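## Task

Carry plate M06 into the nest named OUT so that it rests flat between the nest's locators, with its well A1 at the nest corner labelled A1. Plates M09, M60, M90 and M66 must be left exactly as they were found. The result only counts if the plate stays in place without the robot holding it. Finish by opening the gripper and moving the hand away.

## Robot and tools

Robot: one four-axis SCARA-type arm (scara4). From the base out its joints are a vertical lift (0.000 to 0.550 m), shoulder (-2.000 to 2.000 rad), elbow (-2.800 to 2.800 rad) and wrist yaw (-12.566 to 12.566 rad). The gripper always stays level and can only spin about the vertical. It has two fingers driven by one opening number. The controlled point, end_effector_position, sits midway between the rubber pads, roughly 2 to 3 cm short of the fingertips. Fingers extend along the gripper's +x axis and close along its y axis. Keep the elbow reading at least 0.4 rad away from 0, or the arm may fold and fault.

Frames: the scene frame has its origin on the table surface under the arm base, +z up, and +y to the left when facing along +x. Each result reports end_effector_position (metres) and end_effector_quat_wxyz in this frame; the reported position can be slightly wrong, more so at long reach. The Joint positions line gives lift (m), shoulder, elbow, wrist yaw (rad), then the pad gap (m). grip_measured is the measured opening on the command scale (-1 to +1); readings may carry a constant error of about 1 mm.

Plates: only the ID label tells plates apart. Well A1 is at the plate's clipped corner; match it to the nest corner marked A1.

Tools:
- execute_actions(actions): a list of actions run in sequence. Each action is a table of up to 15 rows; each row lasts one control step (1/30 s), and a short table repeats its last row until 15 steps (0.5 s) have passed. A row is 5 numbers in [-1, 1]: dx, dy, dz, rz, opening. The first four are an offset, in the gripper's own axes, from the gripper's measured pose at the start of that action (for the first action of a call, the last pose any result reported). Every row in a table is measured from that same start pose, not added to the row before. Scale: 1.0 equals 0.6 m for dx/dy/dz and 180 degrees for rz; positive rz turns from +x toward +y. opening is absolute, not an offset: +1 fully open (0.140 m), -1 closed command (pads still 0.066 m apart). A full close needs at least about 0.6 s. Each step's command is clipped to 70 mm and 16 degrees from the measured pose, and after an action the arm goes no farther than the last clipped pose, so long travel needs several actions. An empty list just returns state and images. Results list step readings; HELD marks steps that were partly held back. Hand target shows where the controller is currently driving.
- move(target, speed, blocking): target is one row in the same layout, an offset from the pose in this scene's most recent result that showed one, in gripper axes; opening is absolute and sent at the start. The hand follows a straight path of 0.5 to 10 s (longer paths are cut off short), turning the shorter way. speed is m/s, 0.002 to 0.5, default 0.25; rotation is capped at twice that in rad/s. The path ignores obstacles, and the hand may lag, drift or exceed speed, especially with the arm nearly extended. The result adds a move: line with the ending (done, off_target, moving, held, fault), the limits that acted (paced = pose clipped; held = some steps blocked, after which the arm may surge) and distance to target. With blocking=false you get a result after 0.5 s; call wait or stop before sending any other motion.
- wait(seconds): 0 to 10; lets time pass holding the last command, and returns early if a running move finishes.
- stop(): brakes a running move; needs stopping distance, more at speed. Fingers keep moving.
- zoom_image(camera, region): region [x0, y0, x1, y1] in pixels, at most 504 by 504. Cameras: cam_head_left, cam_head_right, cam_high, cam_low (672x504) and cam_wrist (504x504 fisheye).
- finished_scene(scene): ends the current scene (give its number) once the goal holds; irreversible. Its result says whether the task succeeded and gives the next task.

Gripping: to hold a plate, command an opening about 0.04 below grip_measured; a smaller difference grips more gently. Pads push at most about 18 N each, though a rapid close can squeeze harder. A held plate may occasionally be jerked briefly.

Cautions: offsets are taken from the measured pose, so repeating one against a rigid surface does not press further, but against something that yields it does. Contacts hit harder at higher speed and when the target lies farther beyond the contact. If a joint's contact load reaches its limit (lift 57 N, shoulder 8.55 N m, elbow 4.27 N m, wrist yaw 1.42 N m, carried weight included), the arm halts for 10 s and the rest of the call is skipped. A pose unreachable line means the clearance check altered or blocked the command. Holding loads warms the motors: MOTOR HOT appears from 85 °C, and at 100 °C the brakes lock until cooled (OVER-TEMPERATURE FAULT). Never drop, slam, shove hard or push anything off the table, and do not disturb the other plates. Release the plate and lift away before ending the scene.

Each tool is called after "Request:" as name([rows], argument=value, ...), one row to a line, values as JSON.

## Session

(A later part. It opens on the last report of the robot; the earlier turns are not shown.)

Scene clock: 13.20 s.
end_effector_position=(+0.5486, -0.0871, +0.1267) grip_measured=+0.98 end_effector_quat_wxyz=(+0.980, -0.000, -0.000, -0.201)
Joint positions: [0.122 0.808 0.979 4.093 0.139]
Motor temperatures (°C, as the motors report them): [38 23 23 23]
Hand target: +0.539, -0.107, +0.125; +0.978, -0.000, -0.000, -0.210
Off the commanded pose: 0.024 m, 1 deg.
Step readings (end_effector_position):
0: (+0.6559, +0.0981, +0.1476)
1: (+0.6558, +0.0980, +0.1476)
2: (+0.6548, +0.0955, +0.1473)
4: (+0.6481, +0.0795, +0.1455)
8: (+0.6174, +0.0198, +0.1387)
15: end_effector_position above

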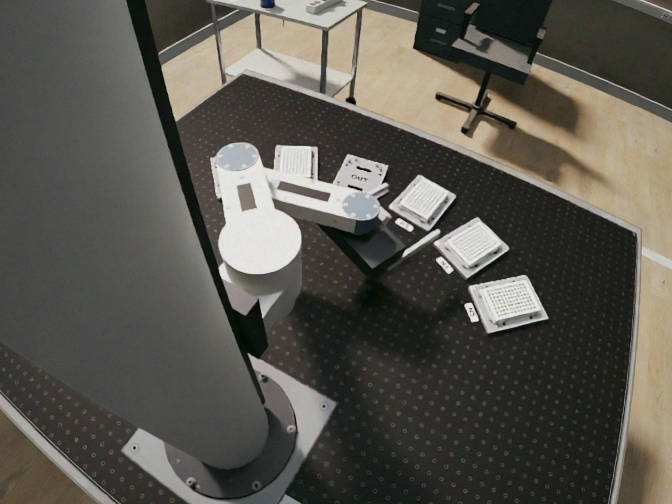

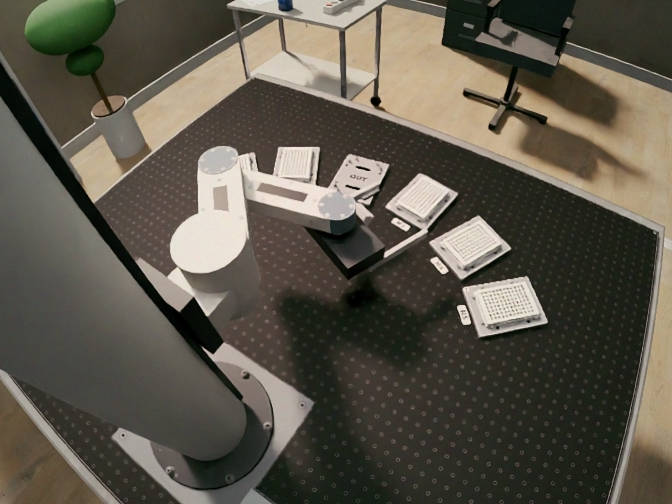

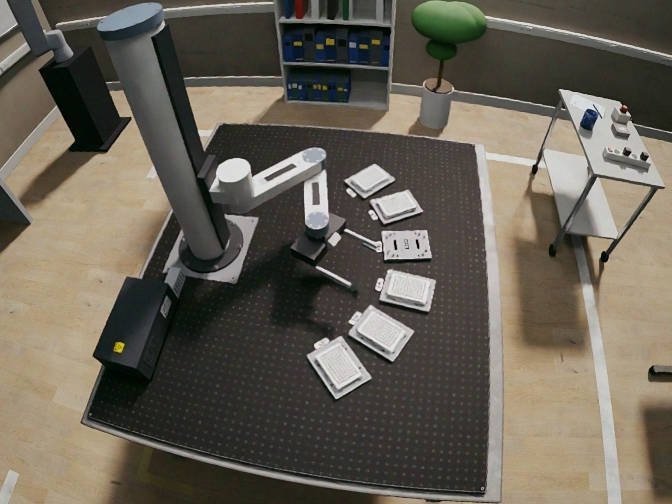

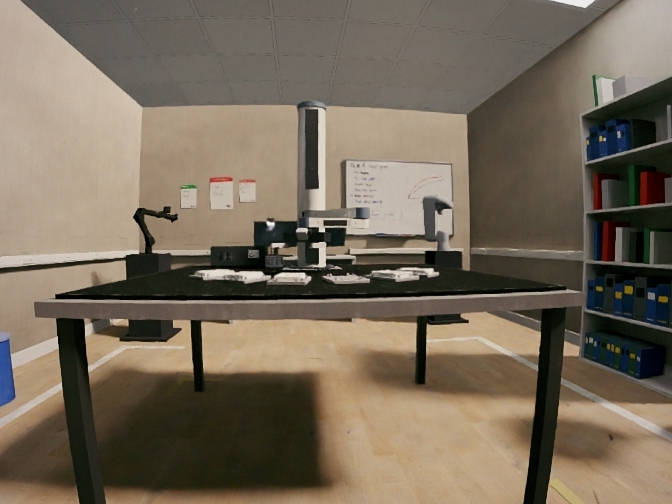

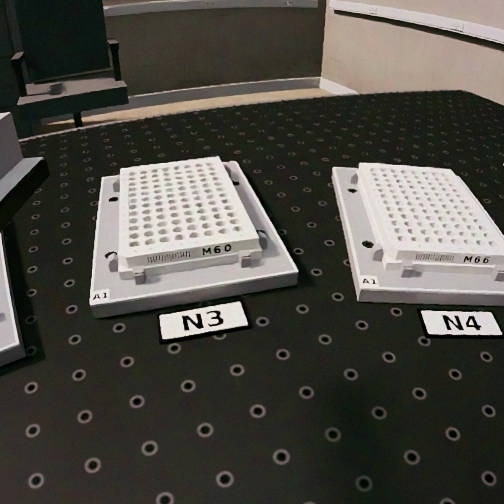

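Request:
zoom_image(camera="cam_wrist", region=[130, 220, 504, 300])

Request:
zoom_image(camera="cam_head_left", region=[465, 270, 555, 340])

Request:
zoom_image(camera="cam_high", region=[340, 158, 430, 228])

Request:
execute_actions(actions=[])

Region (130, 220, 504, 300) of cam_wrist's 504x504 image, scaled by 1.348, with more detail than that image has; it fills the top 108 rows of this view, and the rest is white.

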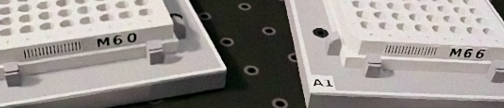

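Region (465, 270, 555, 340) of cam_head_left's 672x504 image, scaled by 5.600, with more detail than that image has.

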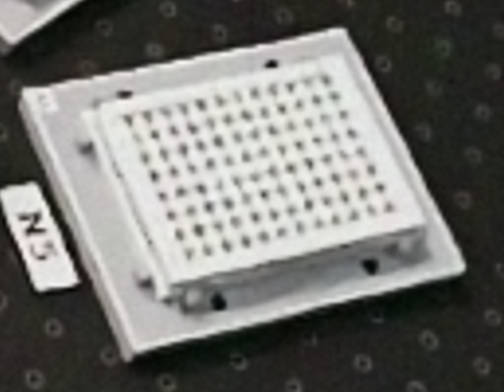

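Region (340, 158, 430, 228) of cam_high's 672x504 image, scaled by 5.600, with more detail than that image has.

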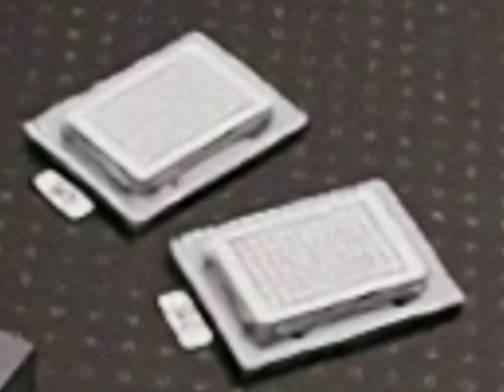

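Scene clock: 13.30 s.
end_effector_position=(+0.5378, -0.1074, +0.1250) grip_measured=+0.98 end_effector_quat_wxyz=(+0.976, -0.000, -0.000, -0.217)
Joint positions: [0.12  0.746 0.952 4.147 0.139]
Motor temperatures (°C, as the motors report them): [38 23 23 23]
Hand target: +0.539, -0.107, +0.125; +0.978, -0.000, -0.000, -0.210
Off the commanded pose: 0.003 m, 1 deg.

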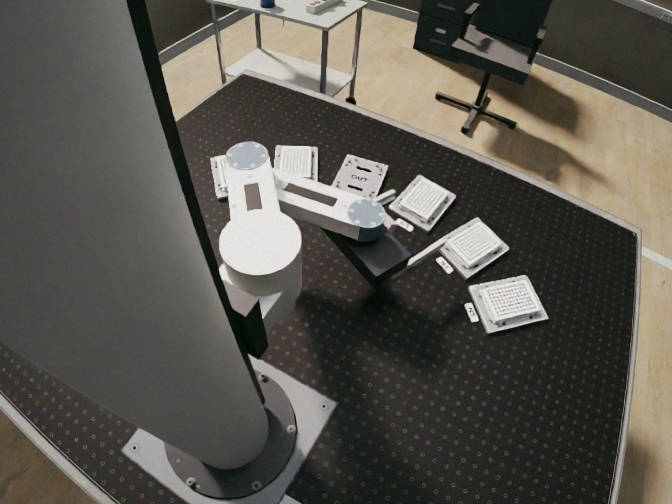

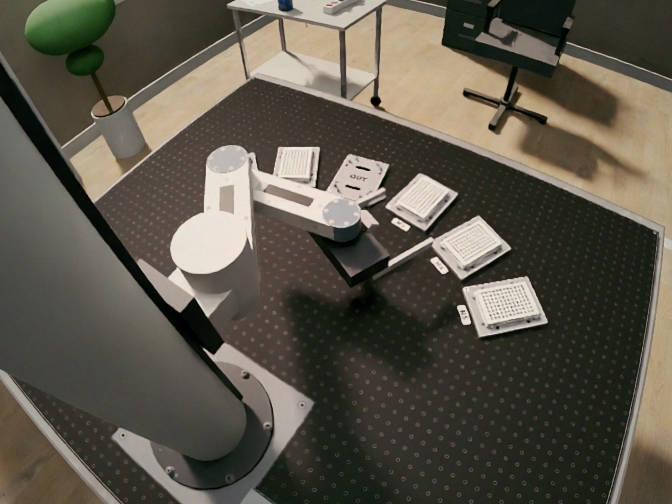

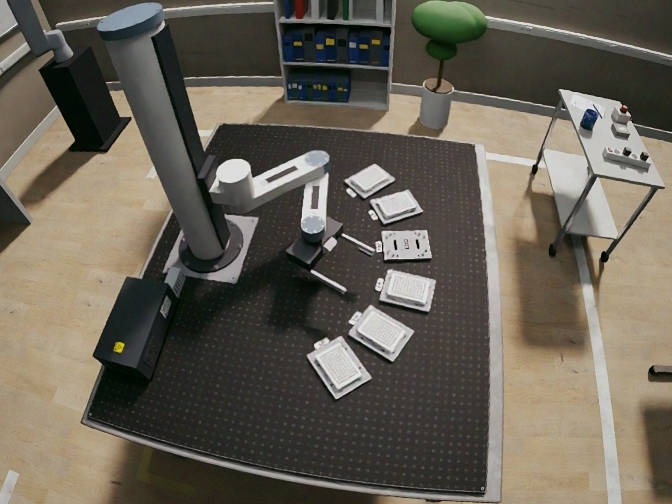

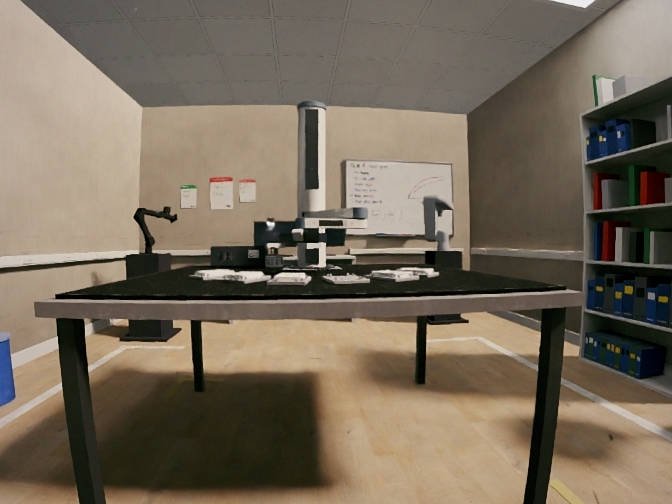

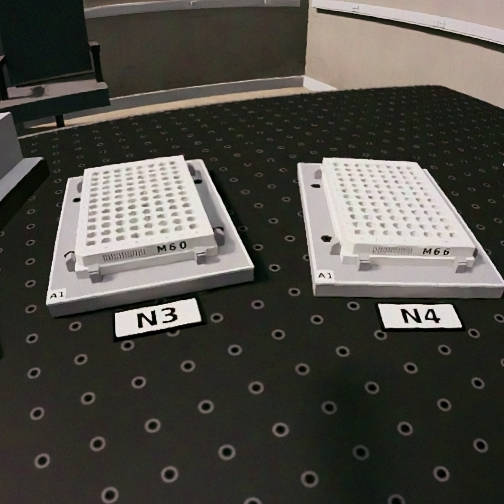

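Request:
zoom_image(camera="cam_low", region=[360, 258, 450, 288])

Request:
zoom_image(camera="cam_head_right", region=[490, 300, 550, 340])

Request:
zoom_image(camera="cam_high", region=[300, 330, 380, 405])

Region (360, 258, 450, 288) of cam_low's 672x504 image, scaled by 5.600, with more detail than that image has.

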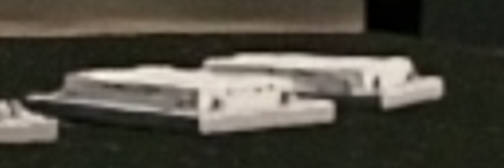

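Region (490, 300, 550, 340) of cam_head_right's 672x504 image, scaled by 8.400, with more detail than that image has.

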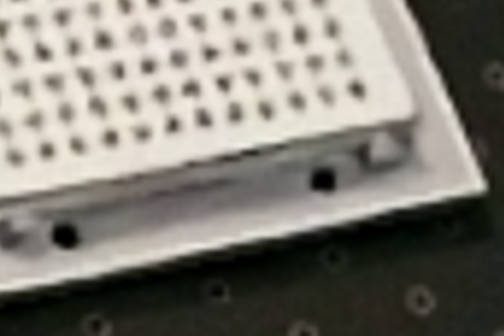

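Region (300, 330, 380, 405) of cam_high's 672x504 image, scaled by 6.300, with more detail than that image has; it fills the top 472 rows of this view, and the rest is white.

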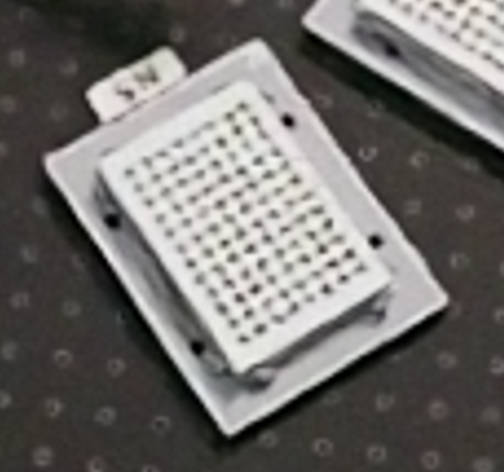

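Request:
execute_actions([
  [[0.1160,-0.3778,-0.0917,-0.1272,0.3]],
])

Scene clock: 15.17 s.
end_effector_position=(+0.4941, -0.2659, +0.0857) grip_measured=+0.30 end_effector_quat_wxyz=(+0.906, -0.000, -0.000, -0.424)
Joint positions: [0.081 0.284 1.122 4.001 0.114]
Motor temperatures (°C, as the motors report them): [38 23 23 23]
Hand target: +0.489, -0.311, +0.074; +0.910, -0.000, -0.000, -0.414
Off the commanded pose: 0.079 m, 2 deg; position clipped at the last step of the last action.
Step readings (end_effector_position):
0: (+0.5386, -0.1074, +0.1249)
1: (+0.5386, -0.1075, +0.1249)
2: (+0.5380, -0.1101, +0.1243)
4: (+0.5339, -0.1255, +0.1203)
8: (+0.5153, -0.1814, +0.1060)
15: end_effector_position above

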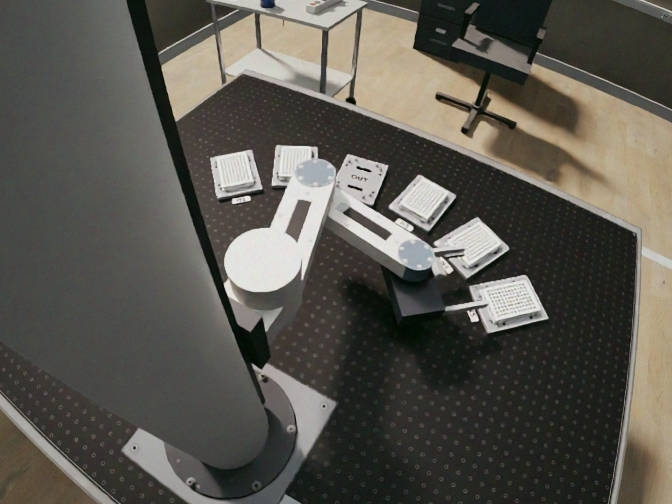

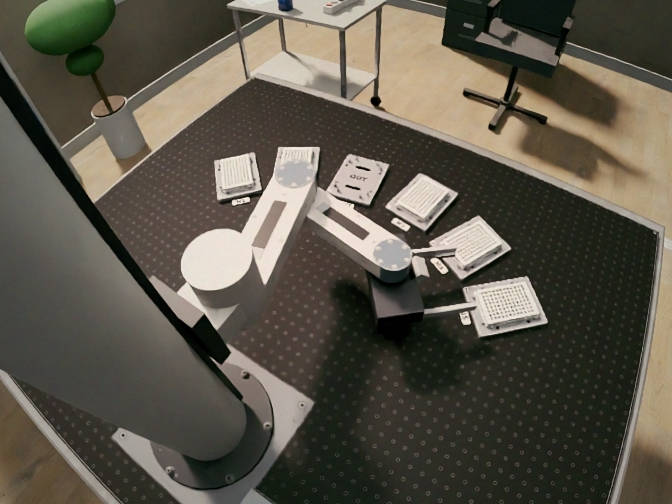

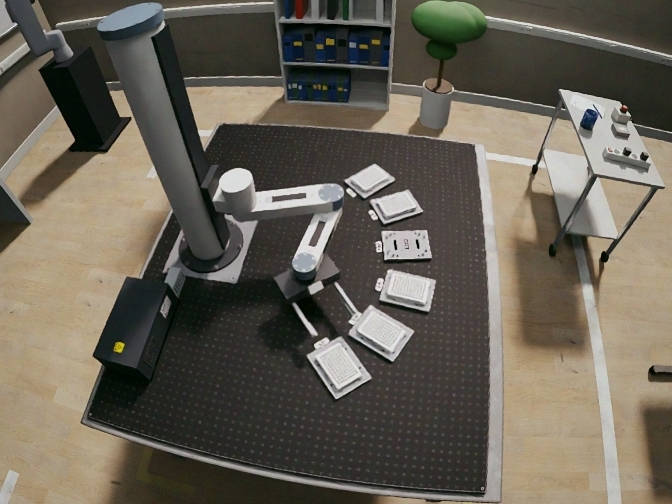

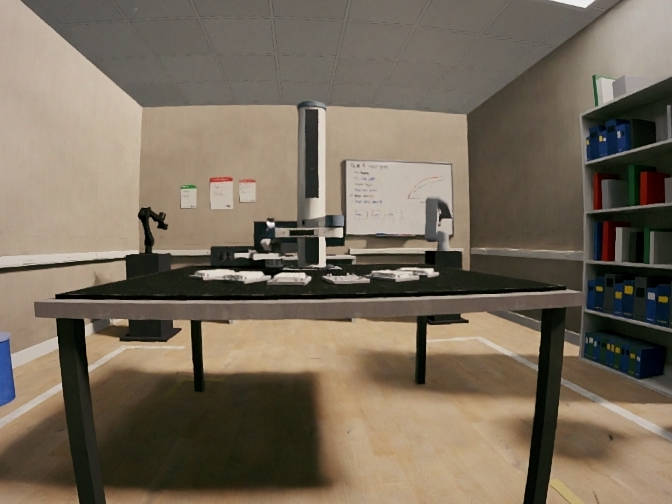

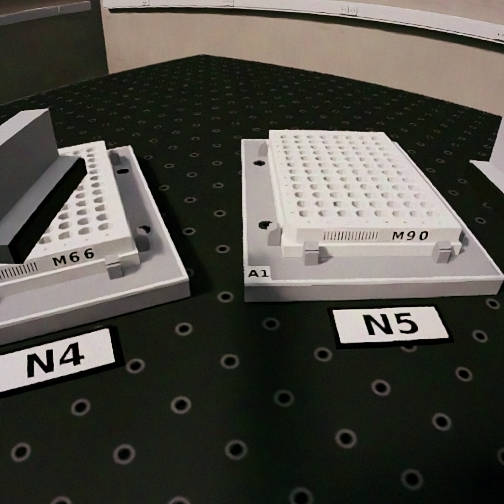

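Request:
execute_actions(actions=[])

Request:
zoom_image(camera="cam_head_left", region=[195, 135, 335, 215])

Scene clock: 17.83 s.
end_effector_position=(+0.4885, -0.3106, +0.0742) grip_measured=+0.30 end_effector_quat_wxyz=(+0.910, -0.000, -0.000, -0.415)
Joint positions: [0.069 0.101 1.23  4.097 0.114]
Motor temperatures (°C, as the motors report them): [38 23 23 23]
Hand target: +0.489, -0.311, +0.074; +0.910, -0.000, -0.000, -0.414
Off the commanded pose: 0.036 m, 1 deg; position clipped at the last step of the last action.

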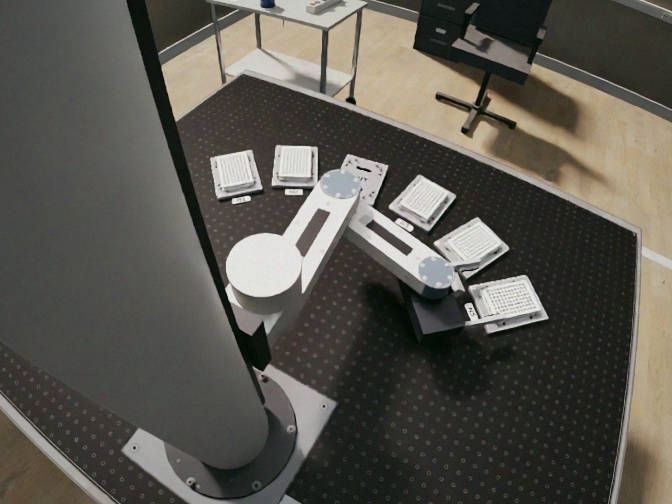

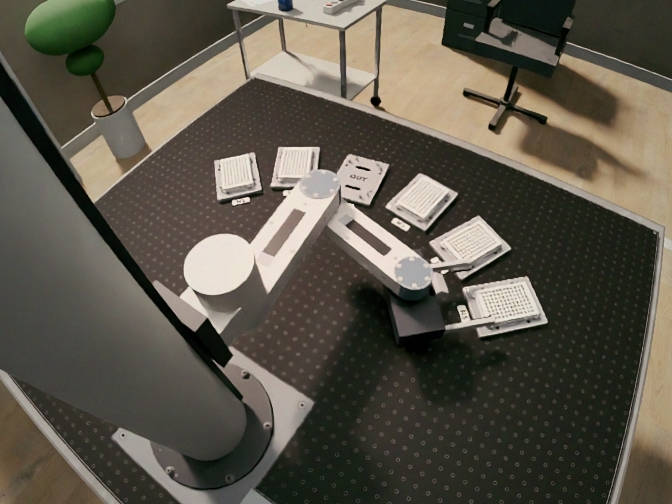

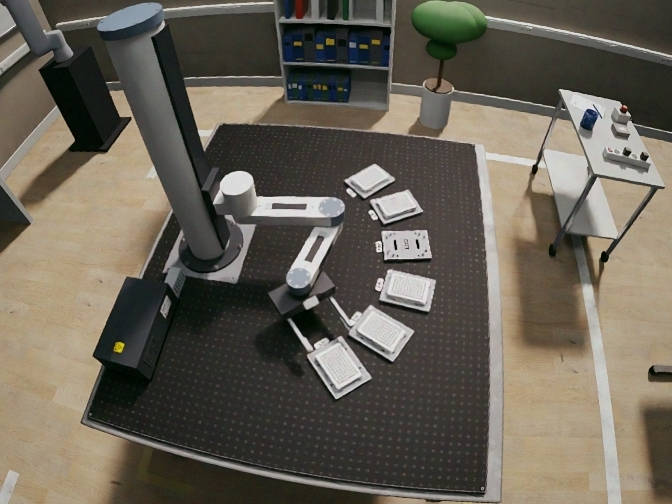

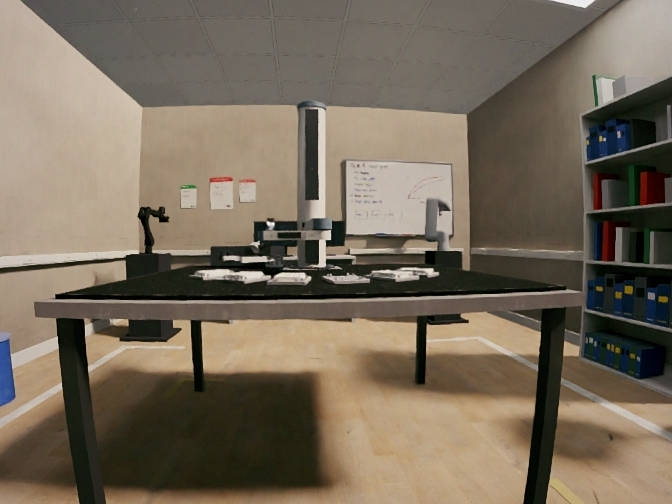

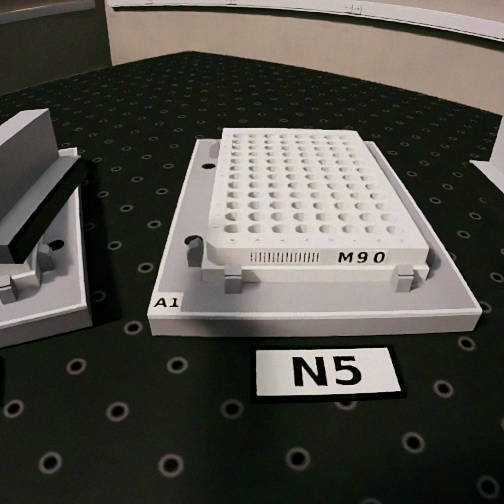

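Region (195, 135, 335, 215) of cam_head_left's 672x504 image, scaled by 3.600, with more detail than that image has; it fills the top 288 rows of this view, and the rest is white.

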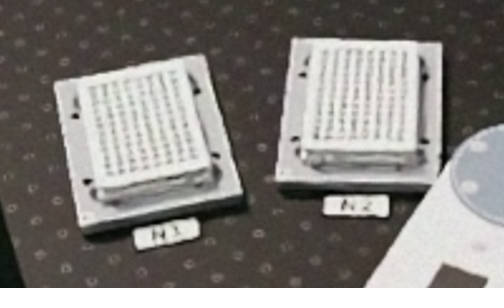

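Request:
zoom_image(camera="cam_wrist", region=[145, 200, 285, 340])

Request:
zoom_image(camera="cam_wrist", region=[345, 200, 485, 340])

Request:
zoom_image(camera="cam_wrist", region=[0, 100, 120, 340])

Request:
zoom_image(camera="cam_wrist", region=[185, 115, 385, 195])

Region (145, 200, 285, 340) of cam_wrist's 504x504 image, scaled by 3.600, with more detail than that image has.

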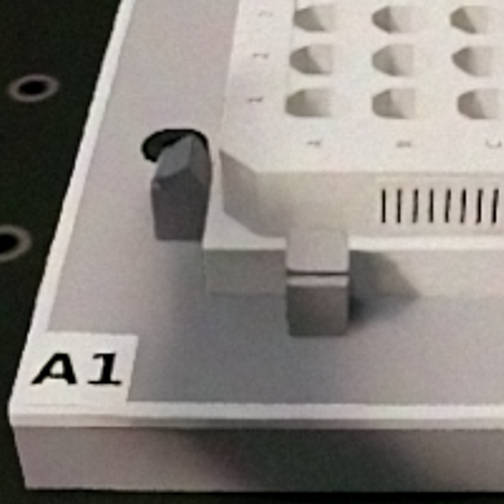

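Region (345, 200, 485, 340) of cam_wrist's 504x504 image, scaled by 3.600, with more detail than that image has.

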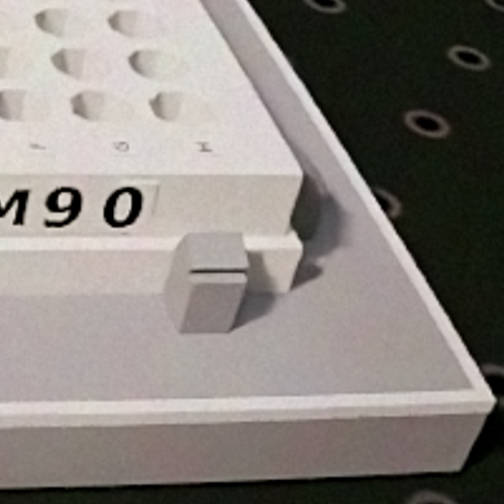

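Region (0, 100, 120, 340) of cam_wrist's 504x504 image, scaled by 2.100, with more detail than that image has.

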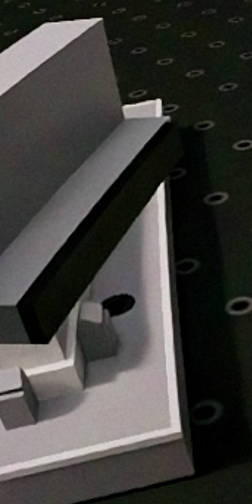

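Region (185, 115, 385, 195) of cam_wrist's 504x504 image, scaled by 2.520, with more detail than that image has; it fills the top 202 rows of this view, and the rest is white.

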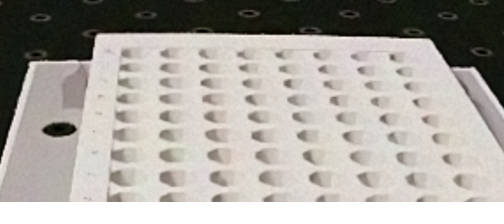

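Request:
execute_actions([
  [[-0.0658,0.1112,-0.027,0.0851,0.3],[-0.0691,0.1164,-0.027,0.0851,0.3],[-0.0743,0.1246,-0.027,0.0875,0.3],[-0.0829,0.1378,-0.027,0.0915,0.3],[-0.0936,0.1540,-0.027,0.0978,0.3],[-0.1064,0.1730,-0.027,0.1080,0.3],[-0.1194,0.1918,-0.027,0.1204,0.3],[-0.1333,0.2114,-0.027,0.1349,0.3],[-0.1466,0.2298,-0.027,0.1492,0.3],[-0.1615,0.2500,-0.027,0.1640,0.3],[-0.1752,0.2679,-0.027,0.1778,0.3],[-0.1898,0.2866,-0.027,0.1927,0.3],[-0.2039,0.3042,-0.027,0.2060,0.3],[-0.2188,0.3225,-0.027,0.2197,0.3],[-0.2339,0.3405,-0.027,0.2325,0.3]],
  [[-0.0177,0.1657,-0.002,0.0676,0.3],[-0.0215,0.1901,-0.002,0.0811,0.3],[-0.0256,0.2143,-0.002,0.0943,0.3],[-0.0300,0.2384,-0.002,0.1072,0.3],[-0.0347,0.2624,-0.002,0.1198,0.3],[-0.0397,0.2863,-0.002,0.1322,0.3],[-0.0451,0.3102,-0.002,0.1442,0.3],[-0.0507,0.3339,-0.002,0.1559,0.3],[-0.0566,0.3575,-0.002,0.1674,0.3],[-0.0629,0.3810,-0.002,0.1786,0.3],[-0.0694,0.4045,-0.002,0.1894,0.3],[-0.0763,0.4278,-0.002,0.2000,0.3],[-0.0834,0.4511,-0.002,0.2103,0.3],[-0.0909,0.4742,-0.002,0.2203,0.3],[-0.0987,0.4972,-0.002,0.2300,0.3]],
])

Scene clock: 20.73 s.
end_effector_position=(+0.5573, +0.0692, +0.0572) grip_measured=+0.30 end_effector_quat_wxyz=(+0.985, -0.000, -0.000, +0.170)
Joint positions: [0.052 1.02  0.999 4.607 0.114]
Motor temperatures (°C, as the motors report them): [38 23 23 23]
Hand target: +0.555, +0.122, +0.057; +0.974, -0.000, -0.000, +0.227
Off the commanded pose: 0.089 m, 6 deg; position clipped at the last step of the last action.
Step readings (end_effector_position; steps 1 to 15: 1st action; 16 to 30: 2nd action):
0: (+0.4885, -0.3106, +0.0742)
1: (+0.4885, -0.3105, +0.0742)
2: (+0.4896, -0.3081, +0.0736)
4: (+0.4958, -0.2940, +0.0701)
8: (+0.5150, -0.2411, +0.0617)
15: (+0.5400, -0.1447, +0.0583)
16: (+0.5427, -0.1308, +0.0583)
17: (+0.5453, -0.1168, +0.0582)
19: (+0.5500, -0.0879, +0.0579)
23: (+0.5568, -0.0305, +0.0574)
30: end_effector_position above

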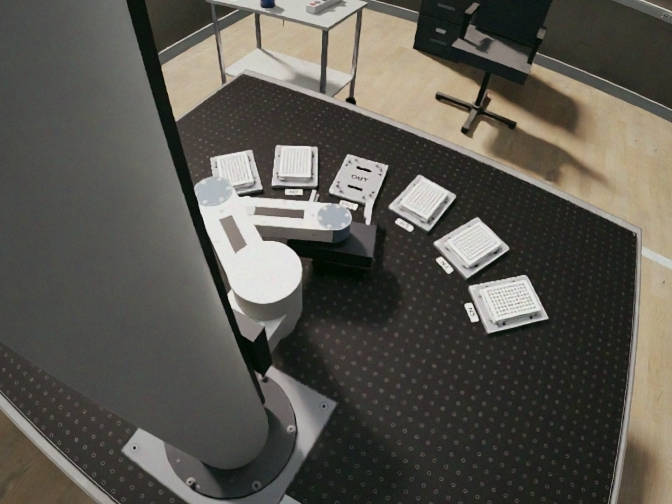

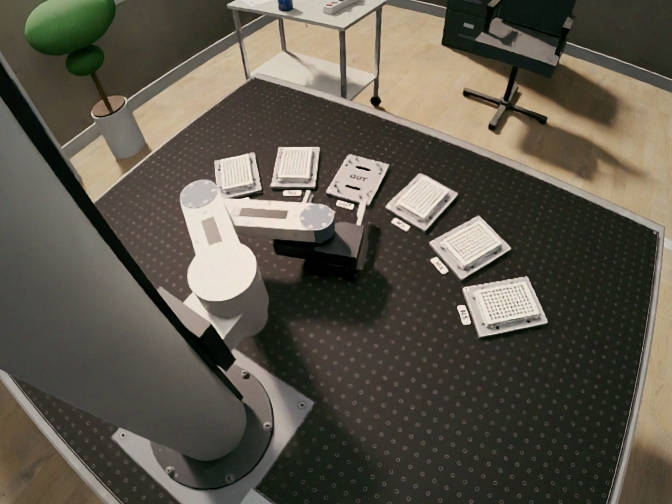

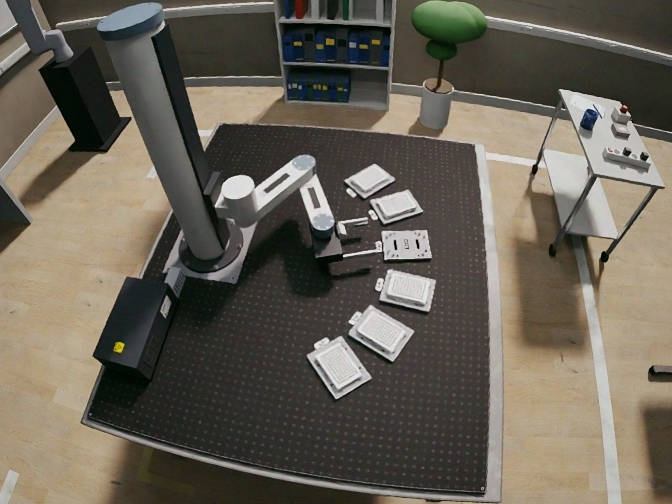

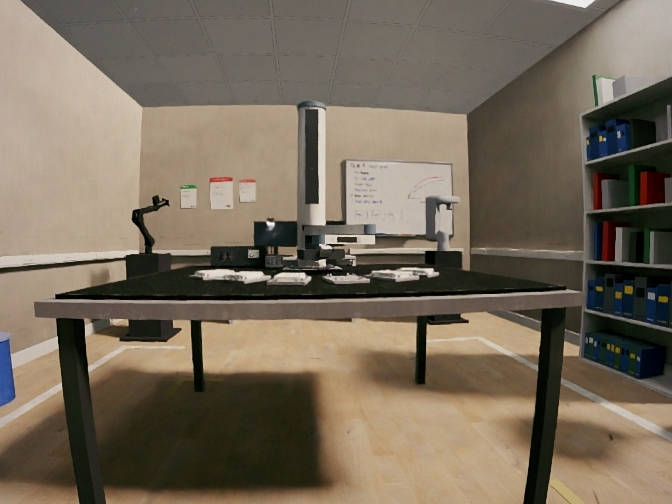

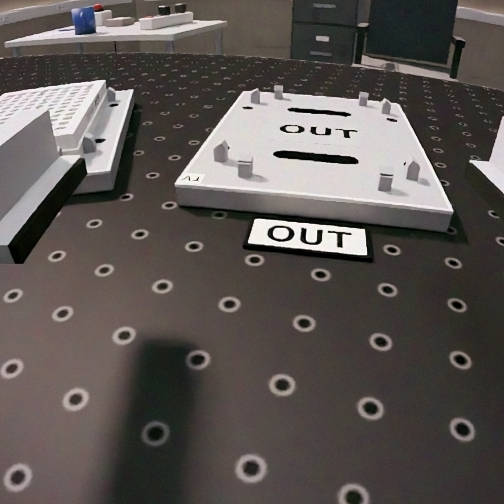

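Request:
execute_actions([
  [[0.131,0.512,0,0.155,0.2]],
])

Scene clock: 21.30 s.
end_effector_position=(+0.5101, +0.3370, +0.0572) grip_measured=+0.20 end_effector_quat_wxyz=(+0.900, -0.000, -0.000, +0.436)
Joint positions: [0.052 1.52  1.401 4.265 0.11 ]
Motor temperatures (°C, as the motors report them): [38 23 23 23]
Hand target: +0.510, +0.376, +0.057; +0.905, -0.000, -0.000, +0.426
Off the commanded pose: 0.051 m, 4 deg.
Step readings (end_effector_position):
0: (+0.5566, +0.0975, +0.0572)
1: (+0.5563, +0.1080, +0.0572)
2: (+0.5550, +0.1202, +0.0572)
4: (+0.5497, +0.1556, +0.0572)
8: (+0.5318, +0.2257, +0.0572)
15: end_effector_position above

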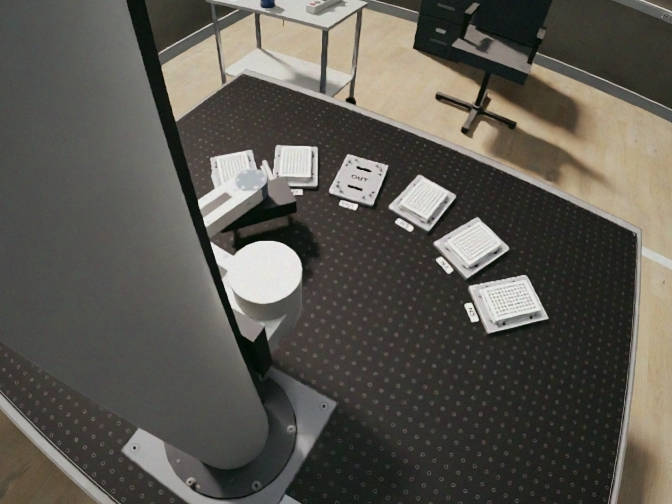

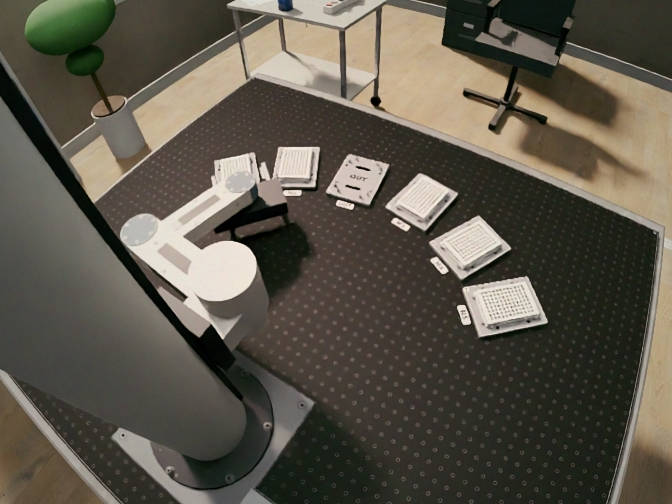

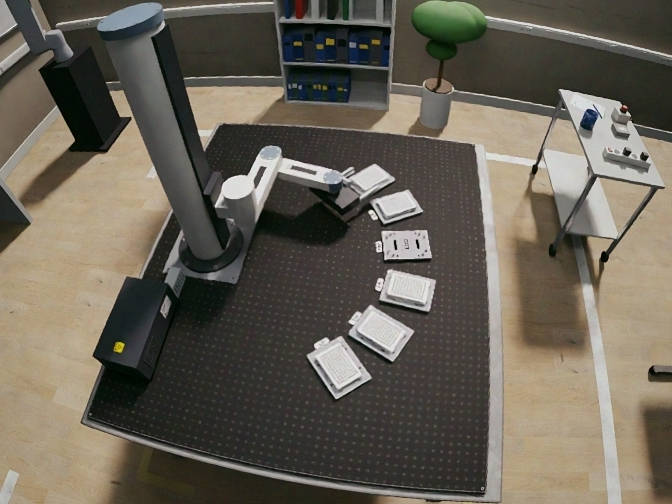

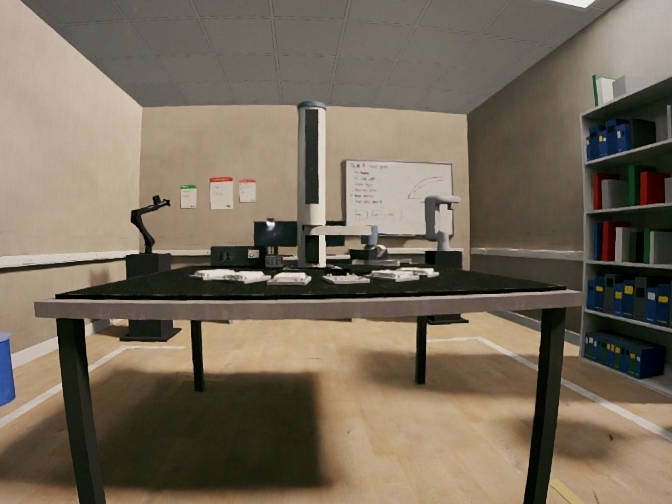

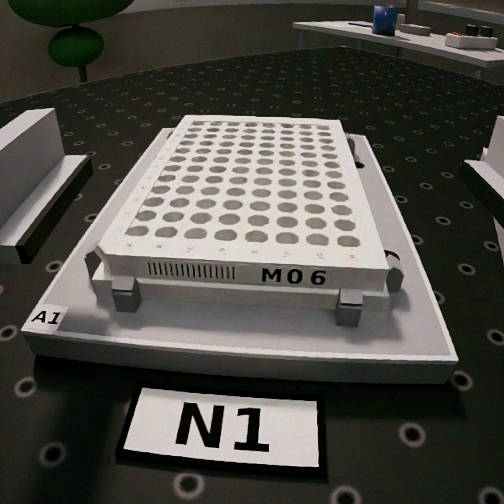

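Request:
execute_actions(actions=[])

Scene clock: 21.87 s.
end_effector_position=(+0.5098, +0.3765, +0.0572) grip_measured=+0.20 end_effector_quat_wxyz=(+0.905, -0.000, -0.000, +0.426)
Joint positions: [0.052 1.55  1.545 4.07  0.11 ]
Motor temperatures (°C, as the motors report them): [38 23 23 23]
Hand target: +0.510, +0.376, +0.057; +0.905, -0.000, -0.000, +0.426
Off the commanded pose: 0.020 m, 3 deg.

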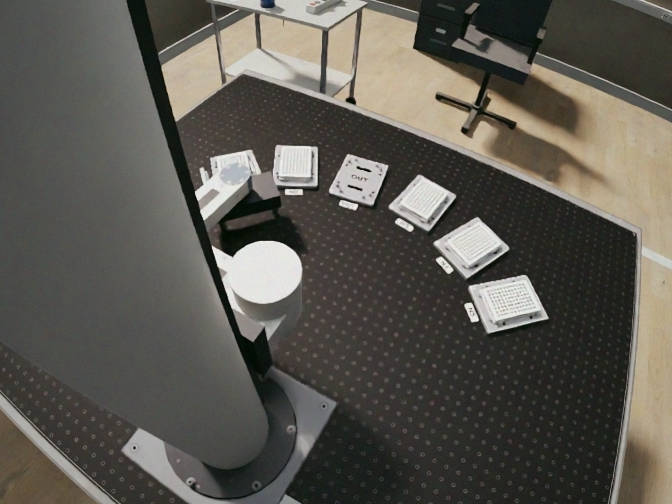

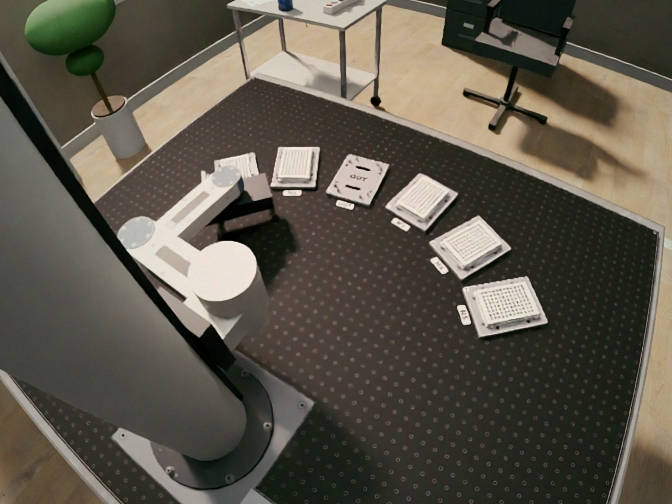

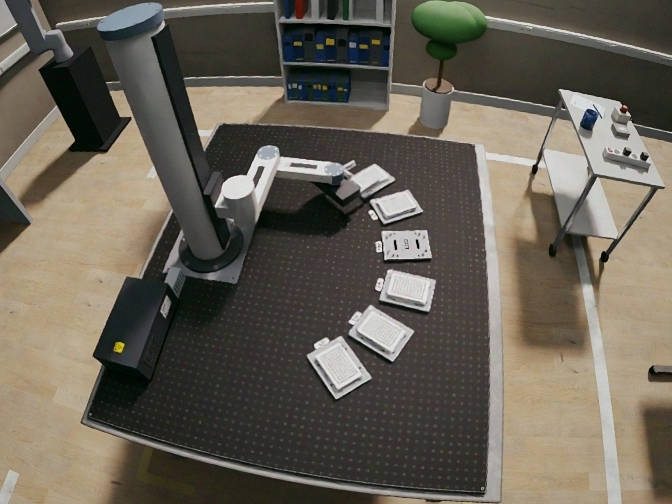

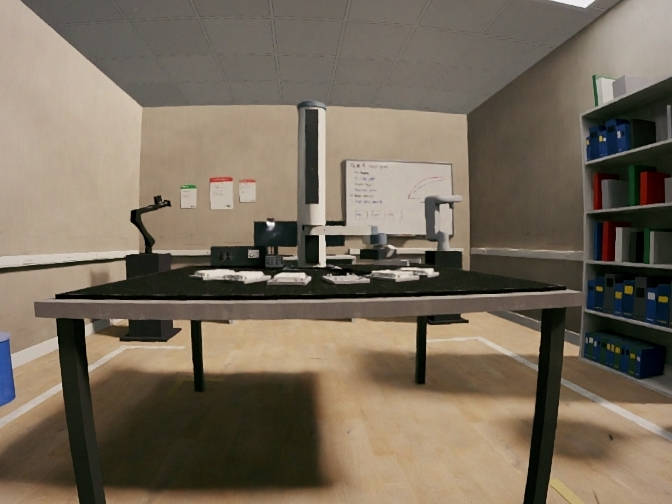

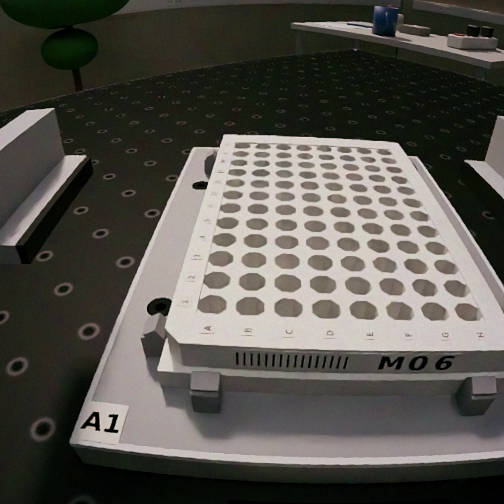

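Request:
zoom_image(camera="cam_wrist", region=[130, 270, 280, 420])

Request:
zoom_image(camera="cam_wrist", region=[374, 270, 504, 420])

Request:
zoom_image(camera="cam_wrist", region=[185, 125, 305, 205])

Request:
zoom_image(camera="cam_wrist", region=[320, 130, 440, 210])

Region (130, 270, 280, 420) of cam_wrist's 504x504 image, scaled by 3.360, with more detail than that image has.

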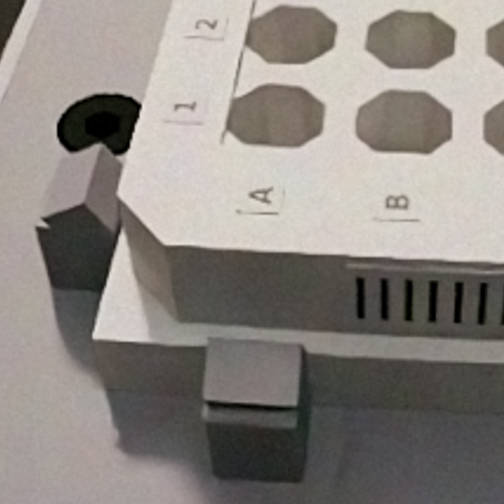

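Region (374, 270, 504, 420) of cam_wrist's 504x504 image, scaled by 3.360, with more detail than that image has; it fills the left 437 columns of this view, and the rest is white.

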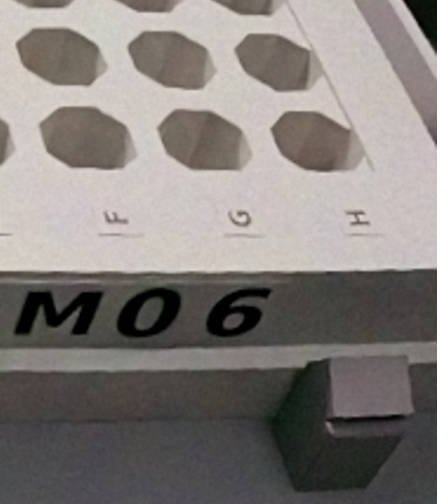

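Region (185, 125, 305, 205) of cam_wrist's 504x504 image, scaled by 4.200, with more detail than that image has.

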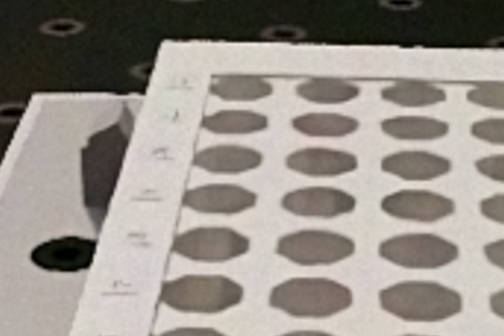

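Region (320, 130, 440, 210) of cam_wrist's 504x504 image, scaled by 4.200, with more detail than that image has.

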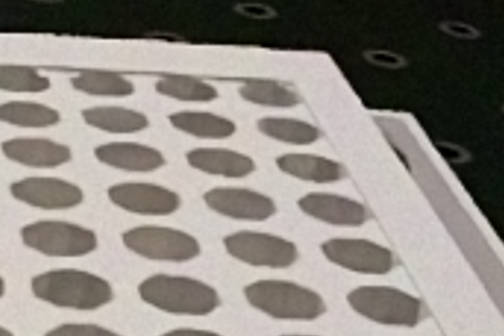

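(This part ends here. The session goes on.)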